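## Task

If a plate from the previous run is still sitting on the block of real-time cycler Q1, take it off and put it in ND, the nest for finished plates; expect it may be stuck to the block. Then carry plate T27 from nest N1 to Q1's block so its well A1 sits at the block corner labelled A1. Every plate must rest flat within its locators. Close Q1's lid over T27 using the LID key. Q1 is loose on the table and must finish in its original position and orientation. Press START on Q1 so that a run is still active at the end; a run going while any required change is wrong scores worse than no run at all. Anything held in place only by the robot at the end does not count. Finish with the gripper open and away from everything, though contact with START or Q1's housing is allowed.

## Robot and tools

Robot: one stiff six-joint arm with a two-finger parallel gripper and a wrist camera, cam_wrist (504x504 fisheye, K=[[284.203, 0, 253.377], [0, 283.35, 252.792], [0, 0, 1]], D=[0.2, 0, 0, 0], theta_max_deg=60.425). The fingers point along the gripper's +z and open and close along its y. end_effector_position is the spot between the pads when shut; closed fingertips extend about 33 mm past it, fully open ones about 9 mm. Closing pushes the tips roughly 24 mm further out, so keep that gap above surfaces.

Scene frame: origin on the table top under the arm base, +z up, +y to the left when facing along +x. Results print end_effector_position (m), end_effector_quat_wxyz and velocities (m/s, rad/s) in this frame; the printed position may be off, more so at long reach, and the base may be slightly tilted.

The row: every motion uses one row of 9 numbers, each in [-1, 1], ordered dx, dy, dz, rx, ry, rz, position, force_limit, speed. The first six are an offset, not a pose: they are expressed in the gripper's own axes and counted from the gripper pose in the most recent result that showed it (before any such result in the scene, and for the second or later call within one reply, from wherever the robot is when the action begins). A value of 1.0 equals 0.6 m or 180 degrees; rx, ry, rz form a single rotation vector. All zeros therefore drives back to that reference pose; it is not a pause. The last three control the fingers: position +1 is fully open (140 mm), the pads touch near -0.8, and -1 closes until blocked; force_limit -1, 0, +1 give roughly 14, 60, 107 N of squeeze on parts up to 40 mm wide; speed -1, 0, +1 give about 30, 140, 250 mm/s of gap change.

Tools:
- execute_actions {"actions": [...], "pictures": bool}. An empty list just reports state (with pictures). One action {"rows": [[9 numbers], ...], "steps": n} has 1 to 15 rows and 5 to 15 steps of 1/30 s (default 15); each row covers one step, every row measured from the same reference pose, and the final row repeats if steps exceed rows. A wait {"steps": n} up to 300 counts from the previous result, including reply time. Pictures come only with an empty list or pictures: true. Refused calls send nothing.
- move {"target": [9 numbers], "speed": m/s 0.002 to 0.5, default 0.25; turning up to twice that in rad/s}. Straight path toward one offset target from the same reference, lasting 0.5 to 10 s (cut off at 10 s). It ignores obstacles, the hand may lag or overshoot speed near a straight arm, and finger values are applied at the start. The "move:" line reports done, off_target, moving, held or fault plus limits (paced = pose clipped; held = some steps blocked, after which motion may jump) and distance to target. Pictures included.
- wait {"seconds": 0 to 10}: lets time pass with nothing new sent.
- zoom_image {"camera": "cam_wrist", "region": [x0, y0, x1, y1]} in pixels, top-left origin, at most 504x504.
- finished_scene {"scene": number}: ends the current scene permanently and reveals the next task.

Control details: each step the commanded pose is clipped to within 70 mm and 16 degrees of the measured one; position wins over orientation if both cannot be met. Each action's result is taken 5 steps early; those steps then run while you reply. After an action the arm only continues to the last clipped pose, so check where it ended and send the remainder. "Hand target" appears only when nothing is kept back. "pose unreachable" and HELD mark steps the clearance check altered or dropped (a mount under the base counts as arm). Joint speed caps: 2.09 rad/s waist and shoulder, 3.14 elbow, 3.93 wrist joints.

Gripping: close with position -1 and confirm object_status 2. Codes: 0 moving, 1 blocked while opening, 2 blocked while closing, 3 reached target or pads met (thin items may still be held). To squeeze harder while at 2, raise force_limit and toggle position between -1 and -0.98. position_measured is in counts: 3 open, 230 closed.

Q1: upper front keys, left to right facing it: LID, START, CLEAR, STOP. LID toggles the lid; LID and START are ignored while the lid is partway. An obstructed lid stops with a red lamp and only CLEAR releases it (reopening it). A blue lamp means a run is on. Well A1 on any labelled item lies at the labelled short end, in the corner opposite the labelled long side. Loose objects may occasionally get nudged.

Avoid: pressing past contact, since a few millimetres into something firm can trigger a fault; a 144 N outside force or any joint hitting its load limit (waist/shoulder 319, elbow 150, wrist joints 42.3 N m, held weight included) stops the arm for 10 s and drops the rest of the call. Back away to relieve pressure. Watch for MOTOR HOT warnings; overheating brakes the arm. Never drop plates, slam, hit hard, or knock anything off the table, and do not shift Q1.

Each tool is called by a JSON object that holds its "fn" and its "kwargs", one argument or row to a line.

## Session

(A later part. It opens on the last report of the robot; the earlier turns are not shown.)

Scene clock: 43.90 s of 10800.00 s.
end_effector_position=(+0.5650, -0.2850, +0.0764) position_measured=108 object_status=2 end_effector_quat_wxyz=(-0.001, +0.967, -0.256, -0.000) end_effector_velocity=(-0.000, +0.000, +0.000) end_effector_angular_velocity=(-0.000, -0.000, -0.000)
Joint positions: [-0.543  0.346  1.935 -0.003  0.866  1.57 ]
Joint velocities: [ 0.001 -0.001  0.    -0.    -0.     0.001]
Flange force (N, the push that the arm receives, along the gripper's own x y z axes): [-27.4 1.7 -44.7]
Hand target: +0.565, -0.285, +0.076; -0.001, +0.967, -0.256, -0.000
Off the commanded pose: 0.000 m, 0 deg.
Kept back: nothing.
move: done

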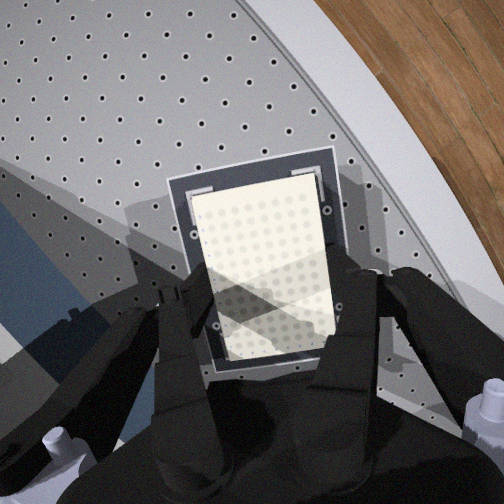

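{"fn": "move", "kwargs": {
  "target": [-0.0005,0,-0.0015,0,0,0,-1,0.2,-0.5],
  "speed": 0.01
}}

{"fn": "move", "kwargs": {
  "target": [0,0,0,0,0,0,0.5,0.2,-0.5],
  "speed": 0.01
}}

{"fn": "move", "kwargs": {
  "target": [-0.1,0,-0.1,0,-0.1,0,0.5,0.2,-0.5],
  "speed": 0.1
}}

Scene clock: 44.83 s of 10800.00 s.
end_effector_position=(+0.5647, -0.2849, +0.0772) position_measured=108 object_status=2 end_effector_quat_wxyz=(-0.001, +0.967, -0.256, -0.000) end_effector_velocity=(-0.000, +0.001, -0.000) end_effector_angular_velocity=(+0.002, +0.000, -0.002)
Joint positions: [-0.543  0.344  1.935 -0.003  0.867  1.57 ]
Joint velocities: [-0.    -0.     0.001  0.002  0.     0.001]
Flange force (N, the push that the arm receives, along the gripper's own x y z axes): [-13.0 1.4 -4.3]
Hand target: +0.565, -0.285, +0.077; -0.001, +0.967, -0.256, -0.000
Off the commanded pose: 0.000 m, 0 deg.
Kept back: nothing.
move: done

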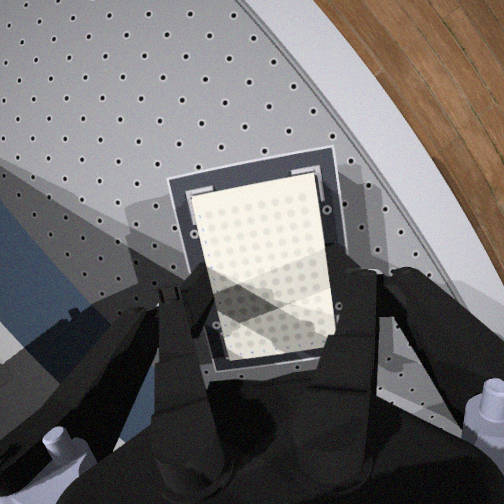

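Scene clock: 45.37 s of 10800.00 s.
end_effector_position=(+0.5647, -0.2849, +0.0772) position_measured=66 object_status=0 end_effector_quat_wxyz=(-0.001, +0.967, -0.256, -0.000) end_effector_velocity=(+0.000, -0.001, +0.001) end_effector_angular_velocity=(-0.001, -0.000, -0.000)
Joint positions: [-0.543  0.344  1.935 -0.003  0.867  1.57 ]
Joint velocities: [-0.001 -0.    -0.001 -0.002  0.001  0.   ]
Flange force (N, the push that the arm receives, along the gripper's own x y z axes): [-8.4 3.1 -4.0]
Hand target: +0.565, -0.285, +0.077; -0.001, +0.967, -0.256, -0.000
Off the commanded pose: 0.000 m, 0 deg.
Kept back: nothing.
move: done

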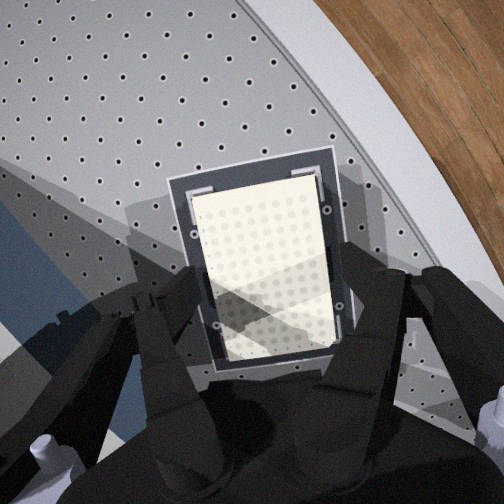

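Scene clock: 47.23 s of 10800.00 s.
end_effector_position=(+0.5125, -0.2553, +0.1372) position_measured=66 object_status=3 end_effector_quat_wxyz=(-0.041, +0.955, -0.253, -0.151) end_effector_velocity=(-0.000, +0.001, +0.000) end_effector_angular_velocity=(+0.001, +0.001, -0.001)
Joint positions: [-0.543  0.357  1.818 -0.003  1.286  1.57 ]
Joint velocities: [ 0.    -0.     0.     0.001  0.001  0.001]
Flange force (N, the push that the arm receives, along the gripper's own x y z axes): [-9.8 1.5 0.4]
Hand target: +0.513, -0.255, +0.137; -0.041, +0.955, -0.253, -0.151
Off the commanded pose: 0.000 m, 0 deg.
Kept back: nothing.
move: done

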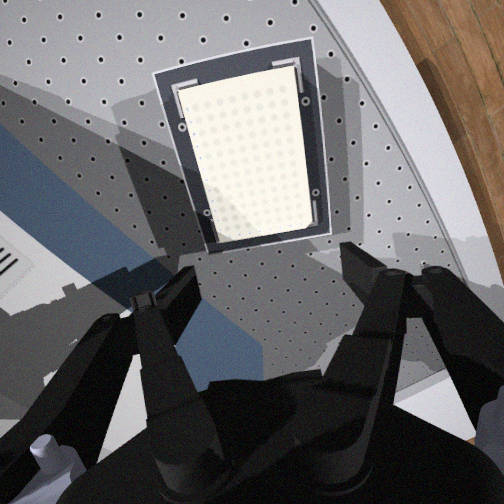

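{"fn": "move", "kwargs": {
  "target": [0,0,0,0,0.22,0,0.5,0.2,-0.5],
  "speed": 0.3
}}

Scene clock: 49.00 s of 10800.00 s.
end_effector_position=(+0.5127, -0.2551, +0.1373) position_measured=66 object_status=3 end_effector_quat_wxyz=(+0.048, +0.950, -0.251, +0.181) end_effector_velocity=(-0.001, +0.000, -0.000) end_effector_angular_velocity=(+0.000, -0.002, -0.001)
Joint positions: [-0.544  0.041  2.234 -0.003  0.495  1.569]
Joint velocities: [-0.    -0.001  0.002  0.002 -0.002 -0.001]
Flange force (N, the push that the arm receives, along the gripper's own x y z axes): [-4.8 1.3 -3.7]
Hand target: +0.513, -0.255, +0.137; +0.048, +0.950, -0.251, +0.181
Off the commanded pose: 0.000 m, 0 deg.
Kept back: nothing.
move: done

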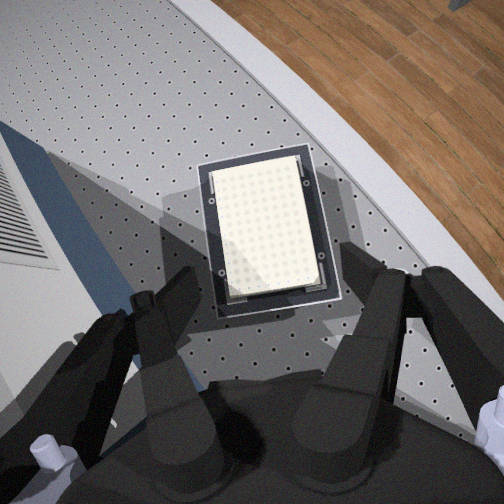

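{"fn": "zoom_image", "kwargs": {
  "camera": "cam_wrist",
  "region": [190,230,350,330]
}}

Region (190, 230, 350, 330) of cam_wrist's 504x504 image, scaled by 3.150, with more detail than that image has; it fills the top 315 rows of this view, and the rest is white.

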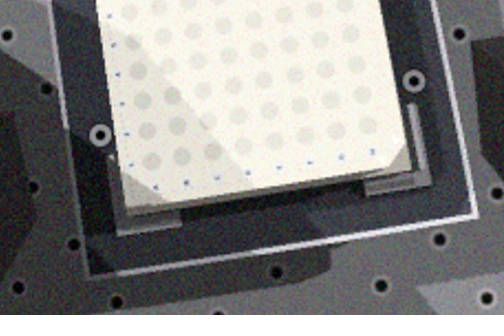

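{"fn": "move", "kwargs": {
  "target": [0.123,0,-0.31,0,-0.12,0,0.5,0.2,0],
  "speed": 0.3
}}

{"fn": "move", "kwargs": {
  "target": [-0.369,-0.803,0,0,0,-0.312,0.5,0.2,0],
  "speed": 0.4
}}

Scene clock: 50.70 s of 10800.00 s.
end_effector_position=(+0.5125, -0.2557, +0.3374) position_measured=66 object_status=3 end_effector_quat_wxyz=(-0.000, +0.967, -0.256, -0.000) end_effector_velocity=(-0.000, -0.000, +0.002) end_effector_angular_velocity=(-0.001, +0.001, -0.001)
Joint positions: [-0.543  0.054  1.768 -0.003  1.325  1.569]
Joint velocities: [ 0.001 -0.001 -0.002 -0.002  0.003  0.002]
Flange force (N, the push that the arm receives, along the gripper's own x y z axes): [-5.6 -0.3 1.7]
Hand target: +0.513, -0.256, +0.337; -0.000, +0.967, -0.256, -0.000
Off the commanded pose: 0.001 m, 0 deg.
Kept back: nothing.
move: done

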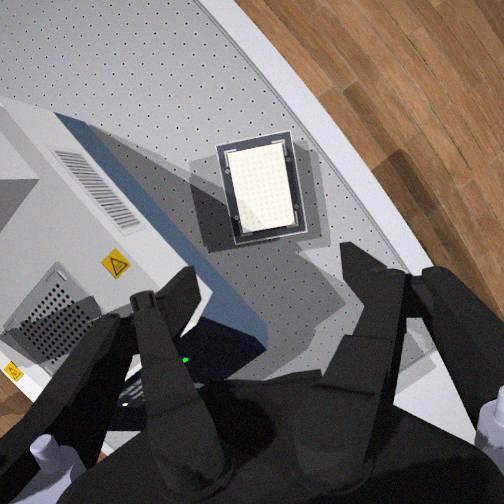

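Scene clock: 52.47 s of 10800.00 s.
end_effector_position=(+0.5597, +0.2727, +0.3383) position_measured=66 object_status=3 end_effector_quat_wxyz=(+0.000, +0.973, +0.229, +0.000) end_effector_velocity=(+0.001, -0.000, -0.000) end_effector_angular_velocity=(-0.001, -0.002, +0.000)
Joint positions: [0.373 0.133 1.68  0.002 1.333 1.505]
Joint velocities: [-0.     0.001 -0.001 -0.001 -0.001 -0.   ]
Flange force (N, the push that the arm receives, along the gripper's own x y z axes): [-4.9 -0.4 1.3]
Hand target: +0.560, +0.273, +0.338; +0.000, +0.973, +0.229, +0.000
Off the commanded pose: 0.001 m, 0 deg.
Kept back: nothing.
move: done

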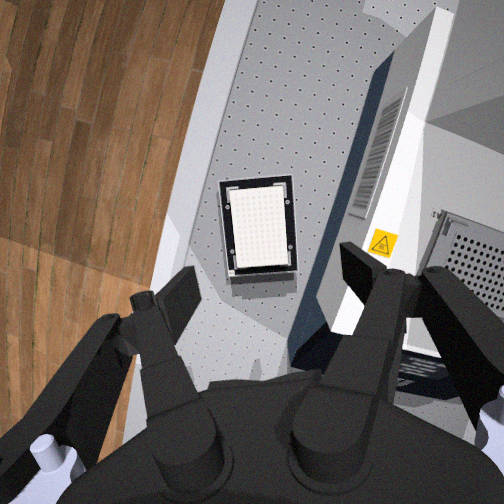

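{"fn": "move", "kwargs": {
  "target": [-0.018,-0.019,0.3,0,0,0.03,0.5,0.2,0],
  "speed": 0.25
}}

{"fn": "zoom_image", "kwargs": {
  "camera": "cam_wrist",
  "region": [170,150,350,350]
}}

Scene clock: 53.80 s of 10800.00 s.
end_effector_position=(+0.5451, +0.2785, +0.1583) position_measured=66 object_status=3 end_effector_quat_wxyz=(-0.000, +0.983, +0.183, +0.001) end_effector_velocity=(+0.000, -0.000, -0.000) end_effector_angular_velocity=(+0.000, -0.000, +0.001)
Joint positions: [0.392 0.233 1.91  0.002 1.003 1.616]
Joint velocities: [-0.     0.001 -0.001 -0.    -0.    -0.001]
Flange force (N, the push that the arm receives, along the gripper's own x y z axes): [-8.1 1.1 -0.8]
Hand target: +0.545, +0.278, +0.158; -0.000, +0.983, +0.183, +0.000
Off the commanded pose: 0.000 m, 0 deg.
Kept back: nothing.
move: done

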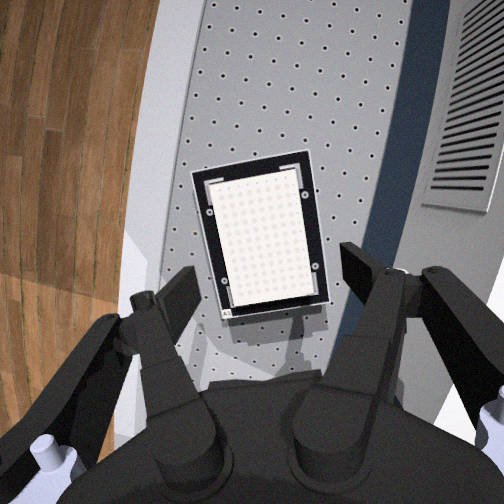

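Region (170, 150, 350, 350) of cam_wrist's 504x504 image, scaled by 2.520, with more detail than that image has; it fills the left 454 columns of this view, and the rest is white.

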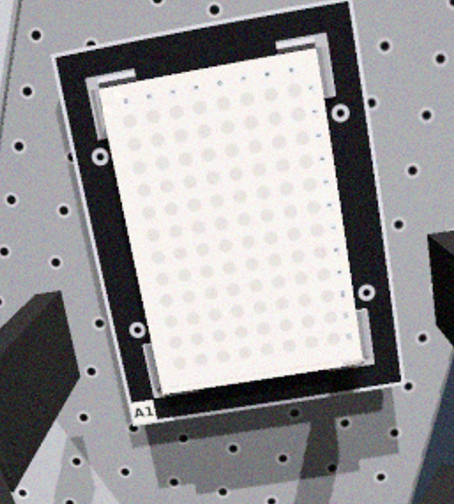

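{"fn": "move", "kwargs": {
  "target": [0.17,-0.1,0.03,0,-0.08,0,0.5,0.2,0],
  "speed": 0.25
}}

Scene clock: 55.00 s of 10800.00 s.
end_effector_position=(+0.6188, +0.3711, +0.1404) position_measured=66 object_status=3 end_effector_quat_wxyz=(+0.023, +0.975, +0.182, -0.123) end_effector_velocity=(-0.000, +0.000, +0.001) end_effector_angular_velocity=(-0.000, +0.002, -0.001)
Joint positions: [0.455 0.527 1.537 0.03  1.332 1.67 ]
Joint velocities: [ 0.    -0.    -0.002  0.     0.003  0.001]
Flange force (N, the push that the arm receives, along the gripper's own x y z axes): [-10.4 2.6 0.8]
Hand target: +0.619, +0.371, +0.140; +0.023, +0.975, +0.182, -0.123
Off the commanded pose: 0.000 m, 0 deg.
Kept back: nothing.
move: done

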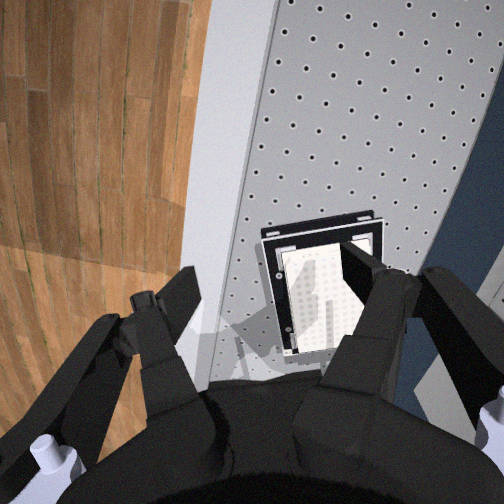

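{"fn": "zoom_image", "kwargs": {
  "camera": "cam_wrist",
  "region": [250,200,400,360]
}}

Region (250, 200, 400, 360) of cam_wrist's 504x504 image, scaled by 3.150, with more detail than that image has; it fills the left 472 columns of this view, and the rest is white.

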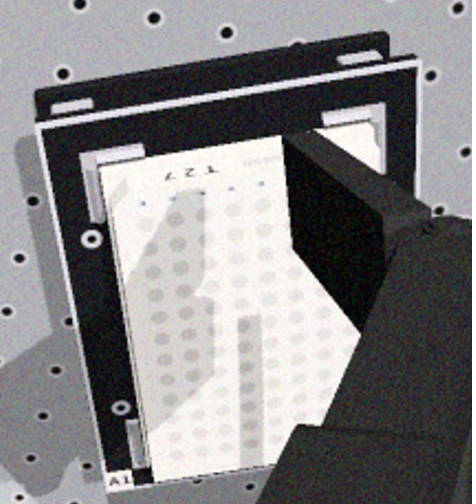

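{"fn": "move", "kwargs": {
  "target": [-0.1414,0.0977,0.0886,0,0.08,0,0.5,0.2,0],
  "speed": 0.2
}}

Scene clock: 56.60 s of 10800.00 s.
end_effector_position=(+0.5508, +0.2823, +0.1099) position_measured=66 object_status=3 end_effector_quat_wxyz=(-0.000, +0.983, +0.183, +0.001) end_effector_velocity=(-0.000, +0.000, -0.000) end_effector_angular_velocity=(-0.000, -0.000, -0.002)
Joint positions: [0.394 0.29  1.938 0.002 0.917 1.618]
Joint velocities: [ 0.    -0.     0.    -0.    -0.     0.002]
Flange force (N, the push that the arm receives, along the gripper's own x y z axes): [-7.5 1.5 -2.5]
Hand target: +0.551, +0.282, +0.110; -0.000, +0.983, +0.183, +0.000
Off the commanded pose: 0.000 m, 0 deg.
Kept back: nothing.
move: done

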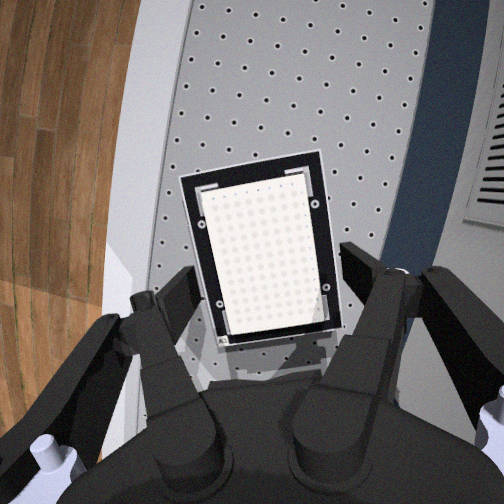

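{"fn": "move", "kwargs": {
  "target": [0.001,0,0.045,0,0,-0.003,0.5,0.2,0],
  "speed": 0.05
}}

Scene clock: 57.63 s of 10800.00 s.
end_effector_position=(+0.5514, +0.2825, +0.0829) position_measured=66 object_status=3 end_effector_quat_wxyz=(-0.000, +0.982, +0.188, +0.001) end_effector_velocity=(+0.000, -0.001, +0.000) end_effector_angular_velocity=(-0.002, -0.001, +0.003)
Joint positions: [0.394 0.32  1.957 0.003 0.868 1.608]
Joint velocities: [ 0.    -0.001  0.    -0.003  0.    -0.001]
Flange force (N, the push that the arm receives, along the gripper's own x y z axes): [-5.5 0.3 -3.4]
Hand target: +0.551, +0.283, +0.083; -0.000, +0.982, +0.188, +0.001
Off the commanded pose: 0.000 m, 0 deg.
Kept back: nothing.
move: done

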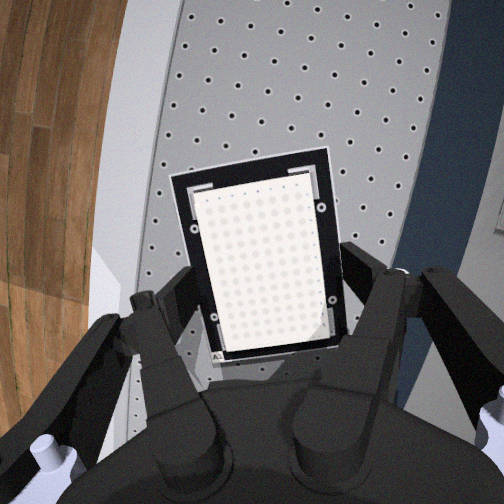

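{"fn": "move", "kwargs": {
  "target": [0.002,-0.002,0.009,0,0,0.006,0.5,0.2,0],
  "speed": 0.02
}}

{"fn": "zoom_image", "kwargs": {
  "camera": "cam_wrist",
  "region": [150,130,370,390]
}}

Scene clock: 58.60 s of 10800.00 s.
end_effector_position=(+0.5521, +0.2841, +0.0775) position_measured=66 object_status=3 end_effector_quat_wxyz=(-0.000, +0.984, +0.178, +0.001) end_effector_velocity=(+0.000, -0.000, -0.000) end_effector_angular_velocity=(-0.001, -0.000, +0.002)
Joint positions: [0.396 0.328 1.959 0.003 0.859 1.629]
Joint velocities: [ 0.     0.001 -0.001 -0.001  0.    -0.001]
Flange force (N, the push that the arm receives, along the gripper's own x y z axes): [-5.9 3.1 -3.0]
Hand target: +0.552, +0.284, +0.078; -0.000, +0.984, +0.179, +0.001
Off the commanded pose: 0.000 m, 0 deg.
Kept back: nothing.
move: done

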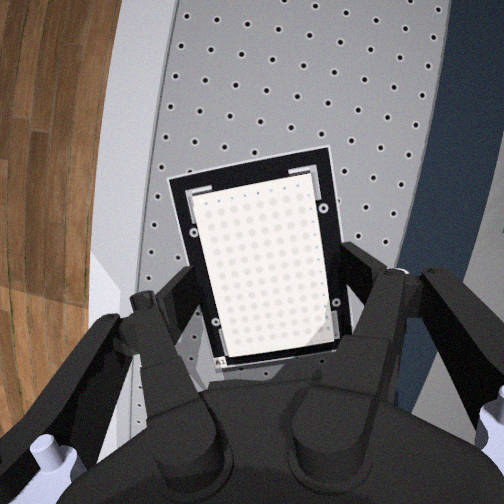

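Region (150, 130, 370, 390) of cam_wrist's 504x504 image, scaled by 1.938, with more detail than that image has; it fills the left 426 columns of this view, and the rest is white.

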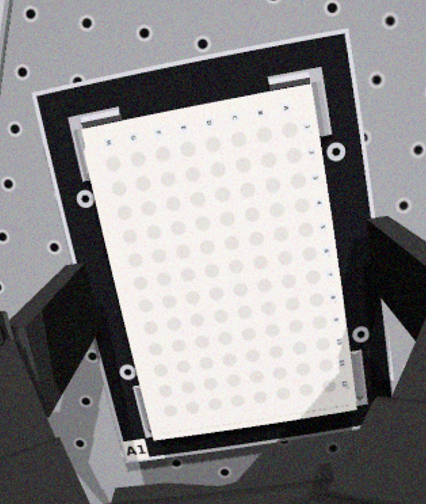

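{"fn": "move", "kwargs": {
  "target": [0,-0.0008,0.006,0,0,0,0.5,-0.6,-0.5],
  "speed": 0.01
}}

{"fn": "move", "kwargs": {
  "target": [0,0,0,0,0,0,0.1,-0.6,-0.7],
  "speed": 0.01
}}

Scene clock: 59.57 s of 10800.00 s.
end_effector_position=(+0.5519, +0.2846, +0.0739) position_measured=66 object_status=3 end_effector_quat_wxyz=(-0.000, +0.984, +0.179, +0.001) end_effector_velocity=(+0.000, +0.000, +0.001) end_effector_angular_velocity=(+0.001, -0.000, -0.000)
Joint positions: [0.396 0.332 1.961 0.003 0.852 1.629]
Joint velocities: [-0.    -0.001 -0.     0.002  0.    -0.001]
Flange force (N, the push that the arm receives, along the gripper's own x y z axes): [-7.4 3.2 -3.0]
Hand target: +0.552, +0.285, +0.074; -0.000, +0.984, +0.179, +0.001
Off the commanded pose: 0.000 m, 0 deg.
Kept back: nothing.
move: done

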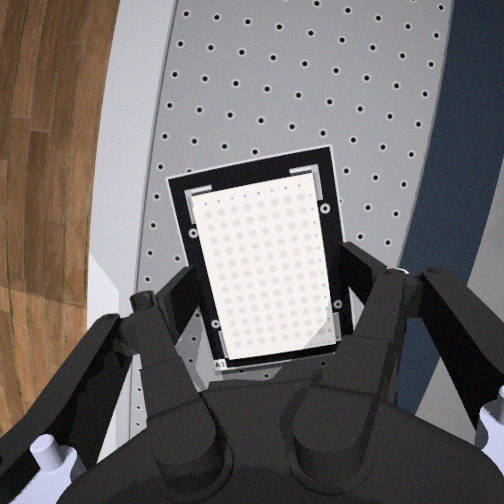

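Scene clock: 60.17 s of 10800.00 s.
end_effector_position=(+0.5519, +0.2846, +0.0739) position_measured=104 object_status=2 end_effector_quat_wxyz=(-0.000, +0.984, +0.178, +0.001) end_effector_velocity=(-0.001, +0.000, -0.000) end_effector_angular_velocity=(-0.001, +0.002, +0.002)
Joint positions: [0.396 0.332 1.961 0.003 0.852 1.629]
Joint velocities: [ 0.001  0.     0.001  0.     0.001 -0.002]
Flange force (N, the push that the arm receives, along the gripper's own x y z axes): [-8.3 -0.7 -25.9]
Hand target: +0.552, +0.285, +0.074; -0.000, +0.984, +0.179, +0.001
Off the commanded pose: 0.000 m, 0 deg.
Kept back: nothing.
move: done

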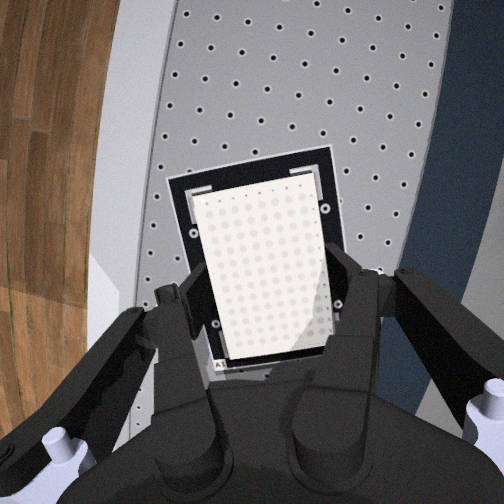

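{"fn": "move", "kwargs": {
  "target": [0,0,-0.0015,0,0,0,-1,0.2,-0.5],
  "speed": 0.01
}}

{"fn": "move", "kwargs": {
  "target": [0,0,-0.36,0,0,0,-1,0.2,-0.5],
  "speed": 0.2
}}

{"fn": "move", "kwargs": {
  "target": [-0.0762,0.436,0,0,0,-0.3856,-1,0.2,-0.5],
  "speed": 0.3
}}

Scene clock: 61.13 s of 10800.00 s.
end_effector_position=(+0.5519, +0.2846, +0.0748) position_measured=109 object_status=2 end_effector_quat_wxyz=(-0.000, +0.984, +0.179, +0.000) end_effector_velocity=(+0.001, +0.001, +0.001) end_effector_angular_velocity=(+0.002, -0.002, +0.000)
Joint positions: [0.396 0.331 1.961 0.003 0.854 1.629]
Joint velocities: [ 0.001 -0.001 -0.001  0.001 -0.001 -0.   ]
Flange force (N, the push that the arm receives, along the gripper's own x y z axes): [-6.3 -3.6 -1.2]
Hand target: +0.552, +0.285, +0.075; -0.000, +0.984, +0.178, +0.001
Off the commanded pose: 0.000 m, 0 deg.
Kept back: nothing.
move: done

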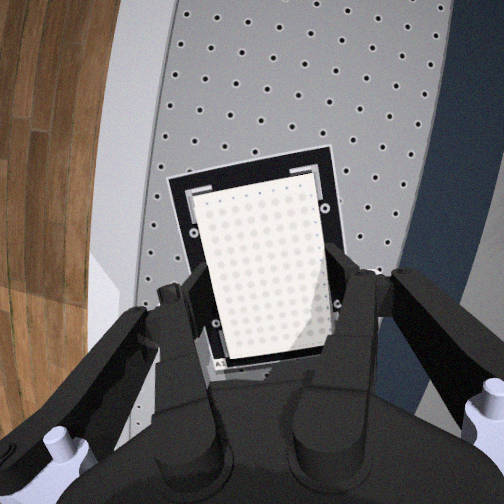

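Scene clock: 62.57 s of 10800.00 s.
end_effector_position=(+0.5517, +0.2841, +0.2908) position_measured=110 object_status=2 end_effector_quat_wxyz=(+0.000, +0.984, +0.178, +0.000) end_effector_velocity=(+0.001, -0.000, -0.000) end_effector_angular_velocity=(-0.000, -0.002, -0.001)
Joint positions: [0.395 0.151 1.747 0.002 1.248 1.63 ]
Joint velocities: [-0.     0.    -0.    -0.001 -0.002  0.001]
Flange force (N, the push that the arm receives, along the gripper's own x y z axes): [-6.7 0.7 0.8]
Hand target: +0.552, +0.284, +0.291; -0.000, +0.984, +0.178, +0.001
Off the commanded pose: 0.000 m, 0 deg.
Kept back: nothing.
move: done

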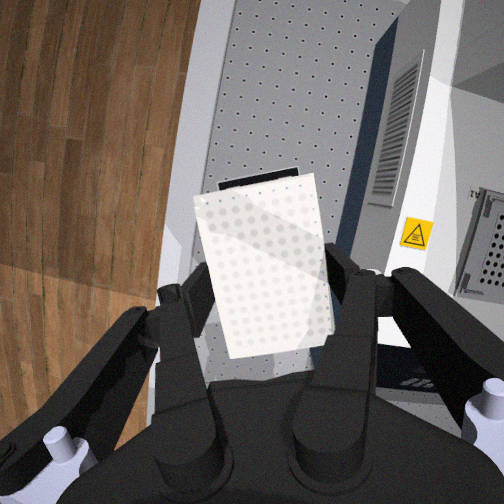

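Scene clock: 64.97 s of 10800.00 s.
end_effector_position=(+0.6002, +0.0228, +0.2904) position_measured=110 object_status=2 end_effector_quat_wxyz=(-0.000, +0.707, +0.707, +0.000) end_effector_velocity=(-0.001, +0.001, -0.001) end_effector_angular_velocity=(+0.002, +0.004, -0.000)
Joint positions: [-0.042  0.121  1.783 -0.     1.243 -0.018]
Joint velocities: [ 0.     0.     0.001  0.003  0.003 -0.   ]
Flange force (N, the push that the arm receives, along the gripper's own x y z axes): [-2.3 -8.3 0.2]
Hand target: +0.600, +0.023, +0.290; -0.000, +0.707, +0.707, +0.000
Off the commanded pose: 0.001 m, 0 deg.
Kept back: nothing.
move: done

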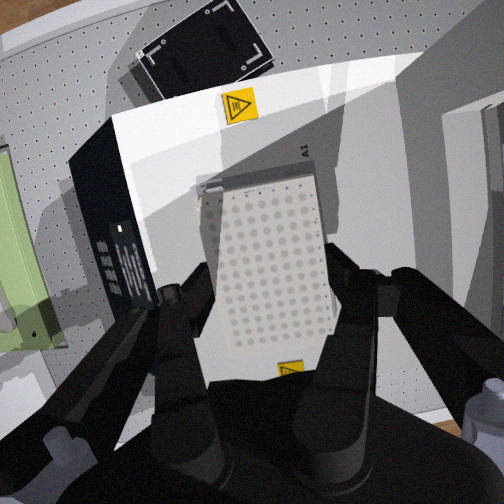

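{"fn": "move", "kwargs": {
  "target": [0,0.0017,0.057,0,0,0,-1,0.2,-0.5],
  "speed": 0.08
}}

{"fn": "zoom_image", "kwargs": {
  "camera": "cam_wrist",
  "region": [150,130,370,390]
}}

Scene clock: 65.93 s of 10800.00 s.
end_effector_position=(+0.6013, +0.0229, +0.2562) position_measured=110 object_status=2 end_effector_quat_wxyz=(-0.000, +0.707, +0.707, +0.000) end_effector_velocity=(-0.001, +0.001, -0.001) end_effector_angular_velocity=(+0.001, +0.002, -0.001)
Joint positions: [-0.042  0.142  1.824 -0.     1.181 -0.018]
Joint velocities: [0.001 0.001 0.001 0.002 0.001 0.001]
Flange force (N, the push that the arm receives, along the gripper's own x y z axes): [-2.2 -5.3 0.4]
Hand target: +0.601, +0.023, +0.256; -0.000, +0.707, +0.707, +0.000
Off the commanded pose: 0.000 m, 0 deg.
Kept back: nothing.
move: done

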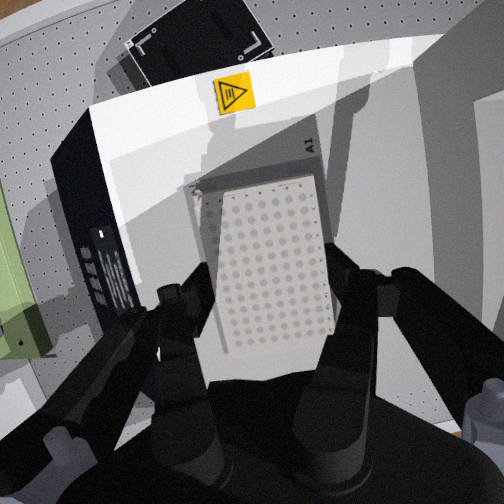

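Region (150, 130, 370, 390) of cam_wrist's 504x504 image, scaled by 1.938, with more detail than that image has; it fills the left 426 columns of this view, and the rest is white.

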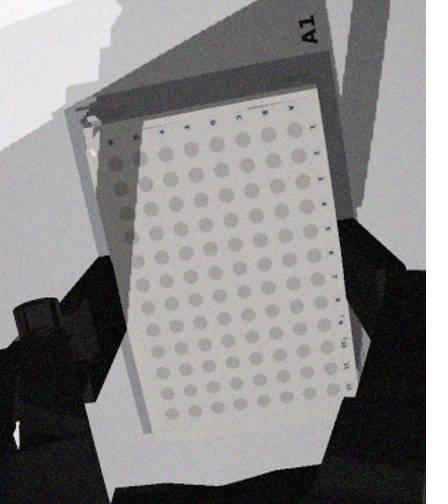

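{"fn": "zoom_image", "kwargs": {
  "camera": "cam_wrist",
  "region": [170,140,350,250]
}}

Region (170, 140, 350, 250) of cam_wrist's 504x504 image, scaled by 2.800, with more detail than that image has.

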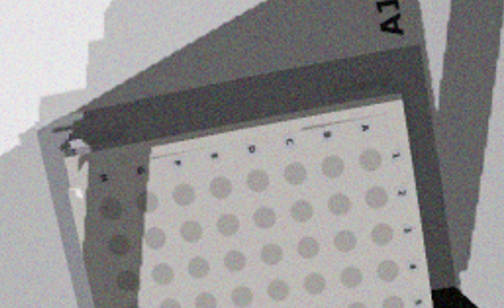

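{"fn": "move", "kwargs": {
  "target": [0.0035,0,0.006,0,0,-0.007,-1,0.2,-0.5],
  "speed": 0.02
}}

{"fn": "zoom_image", "kwargs": {
  "camera": "cam_wrist",
  "region": [150,130,370,390]
}}

Scene clock: 67.20 s of 10800.00 s.
end_effector_position=(+0.6013, +0.0250, +0.2527) position_measured=110 object_status=2 end_effector_quat_wxyz=(-0.000, +0.700, +0.715, +0.000) end_effector_velocity=(+0.000, +0.000, +0.000) end_effector_angular_velocity=(+0.001, +0.000, +0.001)
Joint positions: [-0.039  0.145  1.828 -0.     1.174 -0.037]
Joint velocities: [ 0.     0.    -0.001  0.001  0.    -0.001]
Flange force (N, the push that the arm receives, along the gripper's own x y z axes): [0.5 -8.0 0.0]
Hand target: +0.601, +0.025, +0.253; -0.000, +0.700, +0.715, +0.000
Off the commanded pose: 0.000 m, 0 deg.
Kept back: nothing.
move: done

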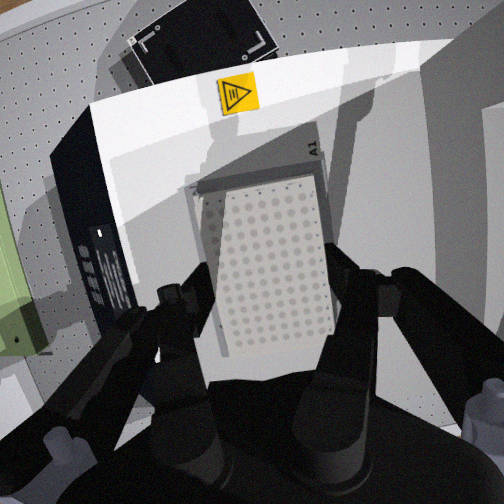

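Region (150, 130, 370, 390) of cam_wrist's 504x504 image, scaled by 1.938, with more detail than that image has; it fills the left 426 columns of this view, and the rest is white.

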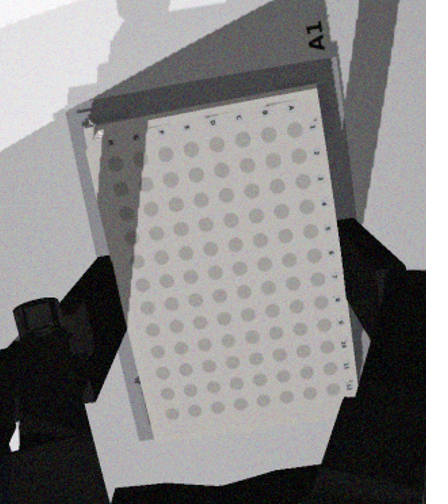

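Descend in small steps.

{"fn": "move", "kwargs": {
  "target": [0,0,0.003,0,0,0,-1,0.2,-0.5],
  "speed": 0.008
}}

Scene clock: 68.70 s of 10800.00 s.
end_effector_position=(+0.6013, +0.0250, +0.2509) position_measured=110 object_status=2 end_effector_quat_wxyz=(-0.000, +0.700, +0.715, +0.000) end_effector_velocity=(-0.000, +0.001, -0.000) end_effector_angular_velocity=(+0.002, +0.001, +0.000)
Joint positions: [-0.039  0.146  1.83  -0.     1.171 -0.037]
Joint velocities: [-0.     0.001  0.     0.002  0.001 -0.001]
Flange force (N, the push that the arm receives, along the gripper's own x y z axes): [-2.0 -7.2 0.2]
Hand target: +0.601, +0.025, +0.251; -0.000, +0.700, +0.715, +0.000
Off the commanded pose: 0.000 m, 0 deg.
Kept back: nothing.
move: done

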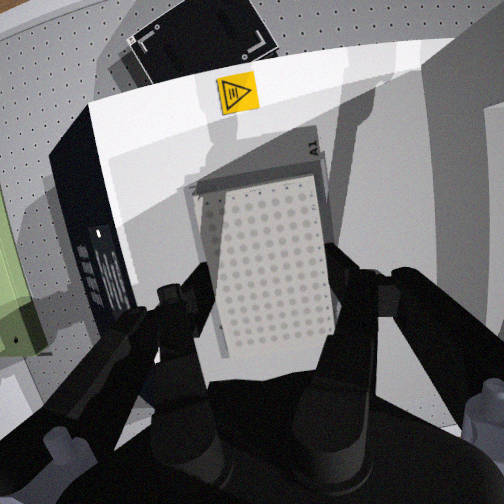

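{"fn": "move", "kwargs": {
  "target": [0,0,0.0025,0,0,0,-1,0.2,-0.5],
  "speed": 0.008
}}

Scene clock: 69.63 s of 10800.00 s.
end_effector_position=(+0.6013, +0.0250, +0.2494) position_measured=110 object_status=2 end_effector_quat_wxyz=(-0.000, +0.700, +0.715, +0.000) end_effector_velocity=(-0.000, +0.000, -0.000) end_effector_angular_velocity=(+0.002, +0.000, -0.002)
Joint positions: [-0.039  0.147  1.832 -0.     1.168 -0.037]
Joint velocities: [-0.001 -0.     0.     0.002  0.     0.001]
Flange force (N, the push that the arm receives, along the gripper's own x y z axes): [-1.4 -8.1 -0.2]
Hand target: +0.601, +0.025, +0.249; -0.000, +0.700, +0.715, +0.000
Off the commanded pose: 0.000 m, 0 deg.
Kept back: nothing.
move: done

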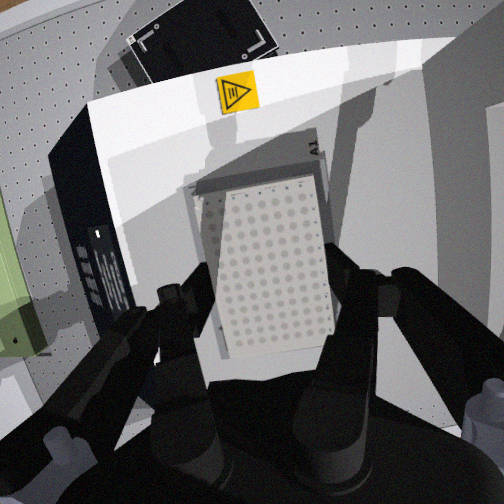

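{"fn": "move", "kwargs": {
  "target": [0,0,0.0025,0,0,0,-1,0.2,-0.5],
  "speed": 0.008
}}

Scene clock: 70.57 s of 10800.00 s.
end_effector_position=(+0.6013, +0.0250, +0.2479) position_measured=110 object_status=2 end_effector_quat_wxyz=(+0.000, +0.700, +0.715, +0.000) end_effector_velocity=(-0.001, +0.000, -0.001) end_effector_angular_velocity=(-0.000, +0.002, +0.001)
Joint positions: [-0.039  0.148  1.834 -0.     1.166 -0.037]
Joint velocities: [ 0.     0.     0.001 -0.     0.001 -0.001]
Flange force (N, the push that the arm receives, along the gripper's own x y z axes): [2.1 -5.1 -18.7]
Hand target: +0.601, +0.025, +0.248; -0.000, +0.700, +0.715, +0.000
Off the commanded pose: 0.000 m, 0 deg.
Kept back: nothing.
move: done

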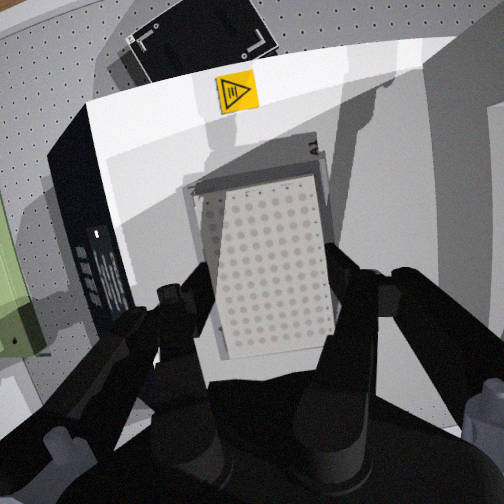

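{"fn": "move", "kwargs": {
  "target": [0,0,-0.0008,0,0,0,0.5,0.2,-0.5],
  "speed": 0.008
}}

{"fn": "move", "kwargs": {
  "target": [-0.09,0,-0.12,0,0,0,0.5,0.2,-0.5],
  "speed": 0.12
}}

{"fn": "zoom_image", "kwargs": {
  "camera": "cam_wrist",
  "region": [170,90,350,290]
}}

Scene clock: 71.50 s of 10800.00 s.
end_effector_position=(+0.6013, +0.0250, +0.2484) position_measured=66 object_status=3 end_effector_quat_wxyz=(-0.000, +0.700, +0.715, +0.000) end_effector_velocity=(-0.001, -0.000, +0.000) end_effector_angular_velocity=(-0.001, +0.001, +0.000)
Joint positions: [-0.039  0.148  1.833 -0.     1.166 -0.037]
Joint velocities: [-0.    -0.001  0.001 -0.001  0.     0.   ]
Flange force (N, the push that the arm receives, along the gripper's own x y z axes): [-1.4 -7.3 0.3]
Hand target: +0.601, +0.025, +0.248; +0.000, +0.700, +0.715, +0.000
Off the commanded pose: 0.000 m, 0 deg.
Kept back: nothing.
move: done

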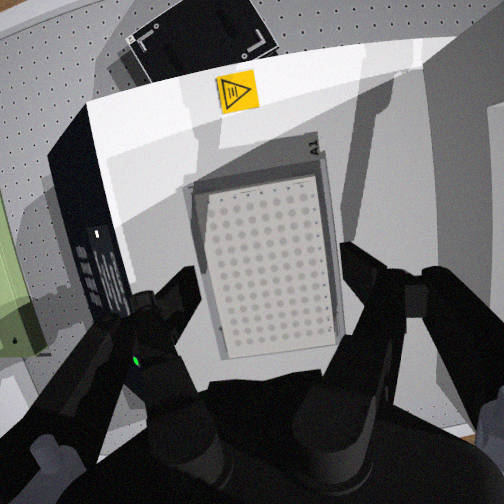

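Scene clock: 72.53 s of 10800.00 s.
end_effector_position=(+0.6023, -0.0292, +0.3203) position_measured=66 object_status=3 end_effector_quat_wxyz=(-0.000, +0.700, +0.714, +0.000) end_effector_velocity=(-0.001, -0.001, -0.001) end_effector_angular_velocity=(-0.001, +0.004, -0.003)
Joint positions: [-0.128  0.11   1.74  -0.001  1.298 -0.126]
Joint velocities: [-0.002  0.001  0.    -0.001  0.002  0.002]
Flange force (N, the push that the arm receives, along the gripper's own x y z axes): [-1.7 -7.5 1.8]
Hand target: +0.602, -0.029, +0.320; -0.000, +0.700, +0.714, +0.000
Off the commanded pose: 0.000 m, 0 deg.
Kept back: nothing.
move: done

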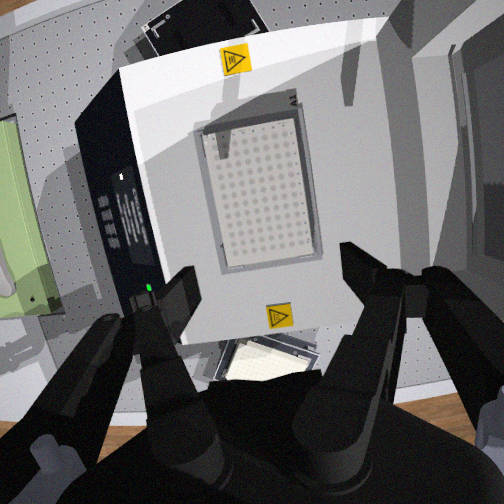

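Region (170, 90, 350, 290) of cam_wrist's 504x504 image, scaled by 2.520, with more detail than that image has; it fills the left 454 columns of this view, and the rest is white.

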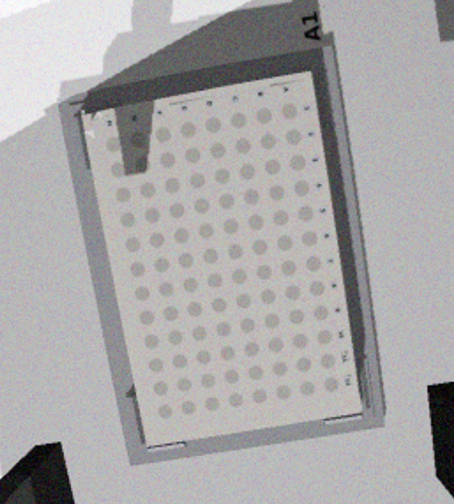

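{"fn": "move", "kwargs": {
  "target": [0.092,-0.502,0.083,-0.1762,0.1726,0.4841,-1,0,0.5],
  "speed": 0.4
}}

Scene clock: 75.90 s of 10800.00 s.
end_effector_position=(+0.2999, +0.0202, +0.2706) position_measured=233 object_status=3 end_effector_quat_wxyz=(-0.000, +0.940, -0.000, +0.342) end_effector_velocity=(+0.001, +0.000, +0.000) end_effector_angular_velocity=(-0.010, +0.000, -0.007)
Joint positions: [-0.188 -0.862  2.551  0.151  0.773  1.335]
Joint velocities: [ 0.055  0.006 -0.002 -0.065 -0.014  0.087]
Flange force (N, the push that the arm receives, along the gripper's own x y z axes): no reading
Hand target: +0.300, +0.020, +0.271; -0.000, +0.940, -0.000, +0.342
Off the commanded pose: 0.001 m, 0 deg.
Kept back: nothing.
move: done

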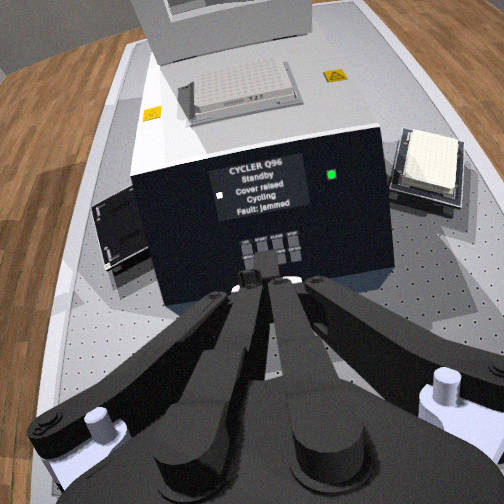

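{"fn": "move", "kwargs": {
  "target": [-0.0217,-0.0417,0.146,0,0,0,-1,0,0.5],
  "speed": 0.15
}}

Scene clock: 77.43 s of 10800.00 s.
end_effector_position=(+0.3464, +0.0455, +0.1952) position_measured=233 object_status=3 end_effector_quat_wxyz=(-0.001, +0.940, +0.000, +0.342) end_effector_velocity=(+0.000, +0.001, +0.000) end_effector_angular_velocity=(-0.008, +0.000, -0.006)
Joint positions: [ 0.055 -0.636  2.644 -0.114  0.445  1.733]
Joint velocities: [ 0.029  0.005 -0.001 -0.065  0.001  0.081]
Flange force (N, the push that the arm receives, along the gripper's own x y z axes): no reading
Hand target: +0.346, +0.045, +0.195; -0.000, +0.940, +0.000, +0.342
Off the commanded pose: 0.000 m, 0 deg.
Kept back: nothing.
move: done

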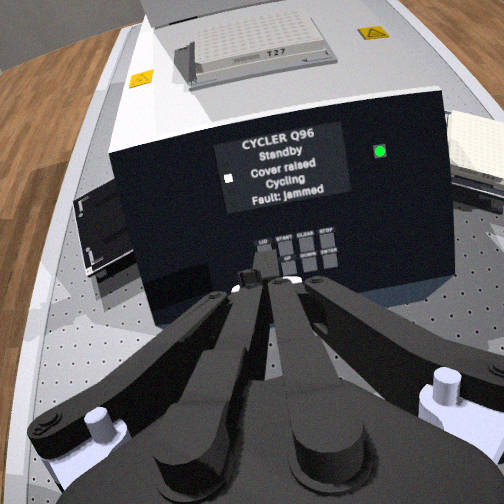

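{"fn": "move", "kwargs": {
  "target": [0.0,0,0.0,0,-0.111,0,-1,0,0.5],
  "speed": 0.2
}}

Scene clock: 78.87 s of 10800.00 s.
end_effector_position=(+0.3464, +0.0453, +0.1951) position_measured=233 object_status=3 end_effector_quat_wxyz=(-0.001, +0.985, +0.000, +0.174) end_effector_velocity=(-0.001, -0.000, -0.001) end_effector_angular_velocity=(+0.000, +0.003, -0.001)
Joint positions: [ 0.022 -0.447  2.461 -0.02   0.783  1.626]
Joint velocities: [-0.001  0.001  0.001  0.     0.001 -0.   ]
Flange force (N, the push that the arm receives, along the gripper's own x y z axes): no reading
Hand target: +0.346, +0.045, +0.195; -0.001, +0.985, +0.000, +0.174
Off the commanded pose: 0.000 m, 0 deg.
Kept back: nothing.
move: done

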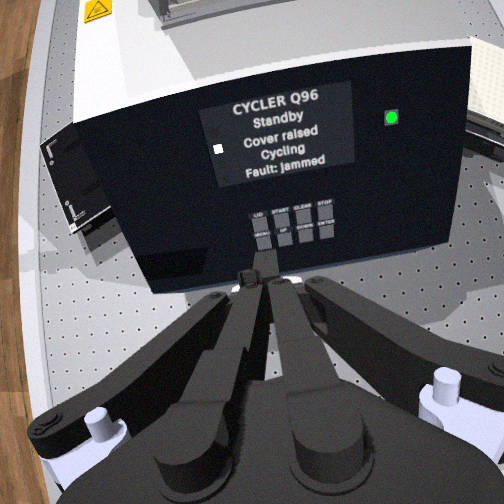

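{"fn": "move", "kwargs": {
  "target": [0.011,-0.005,0.043,0,0,0,-1,0,0.5],
  "speed": 0.05
}}

Scene clock: 80.17 s of 10800.00 s.
end_effector_position=(+0.3615, +0.0484, +0.1731) position_measured=233 object_status=3 end_effector_quat_wxyz=(-0.001, +0.985, +0.001, +0.174) end_effector_velocity=(+0.000, -0.000, +0.000) end_effector_angular_velocity=(-0.000, -0.003, +0.000)
Joint positions: [ 0.031 -0.385  2.475 -0.026  0.708  1.641]
Joint velocities: [-0.001 -0.001  0.    -0.    -0.002 -0.001]
Flange force (N, the push that the arm receives, along the gripper's own x y z axes): [-4.3 6.1 -0.2]
Hand target: +0.361, +0.048, +0.173; -0.001, +0.985, +0.001, +0.174
Off the commanded pose: 0.000 m, 0 deg.
Kept back: nothing.
move: done

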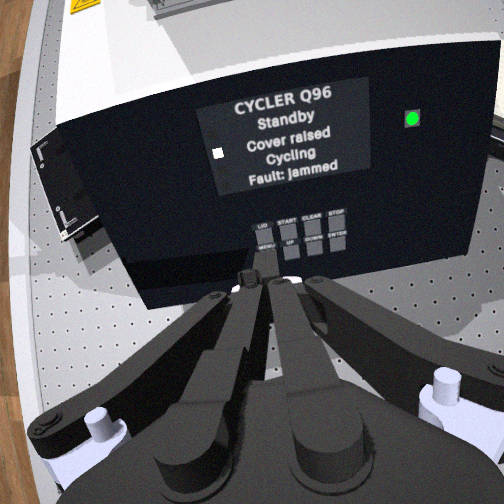

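{"fn": "move", "kwargs": {
  "target": [0.011,0,0.004,0,0,0,-1,0,0.5],
  "speed": 0.02
}}

{"fn": "zoom_image", "kwargs": {
  "camera": "cam_wrist",
  "region": [220,190,370,290]
}}

Scene clock: 82.30 s of 10800.00 s.
end_effector_position=(+0.3685, +0.0484, +0.1731) position_measured=233 object_status=3 end_effector_quat_wxyz=(-0.001, +0.985, +0.001, +0.174) end_effector_velocity=(-0.001, +0.000, -0.001) end_effector_angular_velocity=(-0.000, +0.002, +0.000)
Joint positions: [ 0.03  -0.37   2.467 -0.026  0.7    1.639]
Joint velocities: [ 0.001  0.     0.002 -0.     0.     0.001]
Flange force (N, the push that the arm receives, along the gripper's own x y z axes): [-5.0 5.8 -1.8]
Hand target: +0.369, +0.048, +0.173; -0.001, +0.985, +0.001, +0.174
Off the commanded pose: 0.000 m, 0 deg.
Kept back: nothing.
move: done

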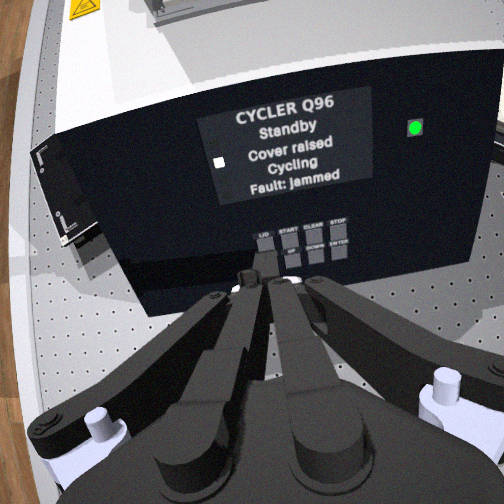

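Region (220, 190, 370, 290) of cam_wrist's 504x504 image, scaled by 3.360, with more detail than that image has.

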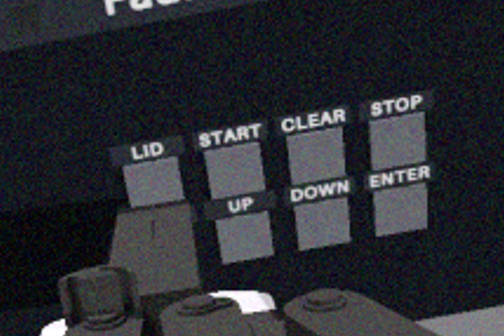

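{"fn": "move", "kwargs": {
  "target": [0.008,0,0.003,0,0,0,-1,0,0.5],
  "speed": 0.01
}}

{"fn": "zoom_image", "kwargs": {
  "camera": "cam_wrist",
  "region": [220,190,370,290]
}}

Scene clock: 83.27 s of 10800.00 s.
end_effector_position=(+0.3736, +0.0484, +0.1731) position_measured=233 object_status=3 end_effector_quat_wxyz=(-0.001, +0.985, +0.001, +0.174) end_effector_velocity=(+0.001, -0.001, +0.001) end_effector_angular_velocity=(-0.002, -0.001, +0.001)
Joint positions: [ 0.029 -0.358  2.461 -0.025  0.695  1.638]
Joint velocities: [-0.001 -0.001 -0.001 -0.002  0.    -0.001]
Flange force (N, the push that the arm receives, along the gripper's own x y z axes): [-3.8 6.2 -1.2]
Hand target: +0.374, +0.048, +0.173; -0.001, +0.985, +0.001, +0.174
Off the commanded pose: 0.000 m, 0 deg.
Kept back: nothing.
move: done

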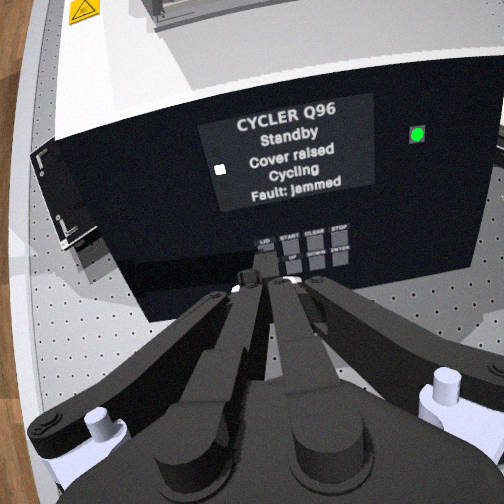

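Region (220, 190, 370, 290) of cam_wrist's 504x504 image, scaled by 3.360, with more detail than that image has.

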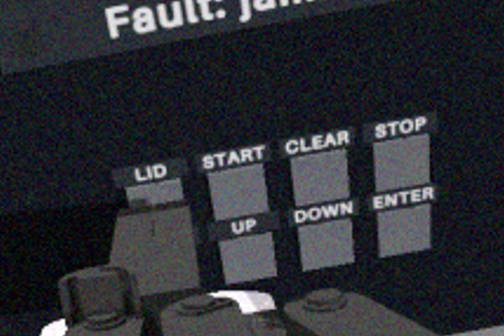

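{"fn": "move", "kwargs": {
  "target": [-0.0015,0,0.0065,0,0,0,-1,0,0.5],
  "speed": 0.01
}}

Scene clock: 84.20 s of 10800.00 s.
end_effector_position=(+0.3741, +0.0484, +0.1691) position_measured=233 object_status=3 end_effector_quat_wxyz=(-0.001, +0.985, +0.001, +0.174) end_effector_velocity=(+0.001, -0.001, +0.000) end_effector_angular_velocity=(-0.003, -0.001, +0.001)
Joint positions: [ 0.029 -0.352  2.466 -0.025  0.684  1.638]
Joint velocities: [-0.001  0.    -0.001 -0.003 -0.     0.   ]
Flange force (N, the push that the arm receives, along the gripper's own x y z axes): [-2.4 4.0 2.5]
Hand target: +0.374, +0.048, +0.169; -0.001, +0.985, +0.001, +0.174
Off the commanded pose: 0.000 m, 0 deg.
Kept back: nothing.
move: done

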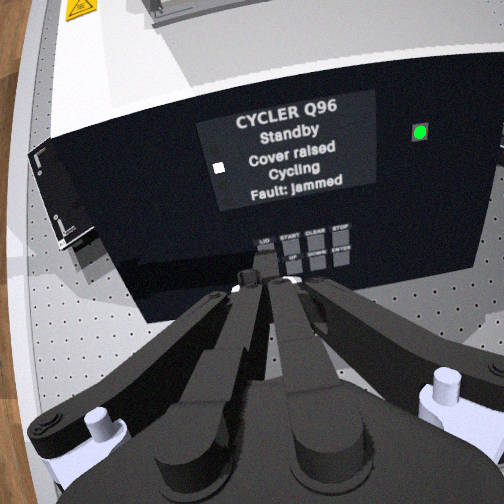

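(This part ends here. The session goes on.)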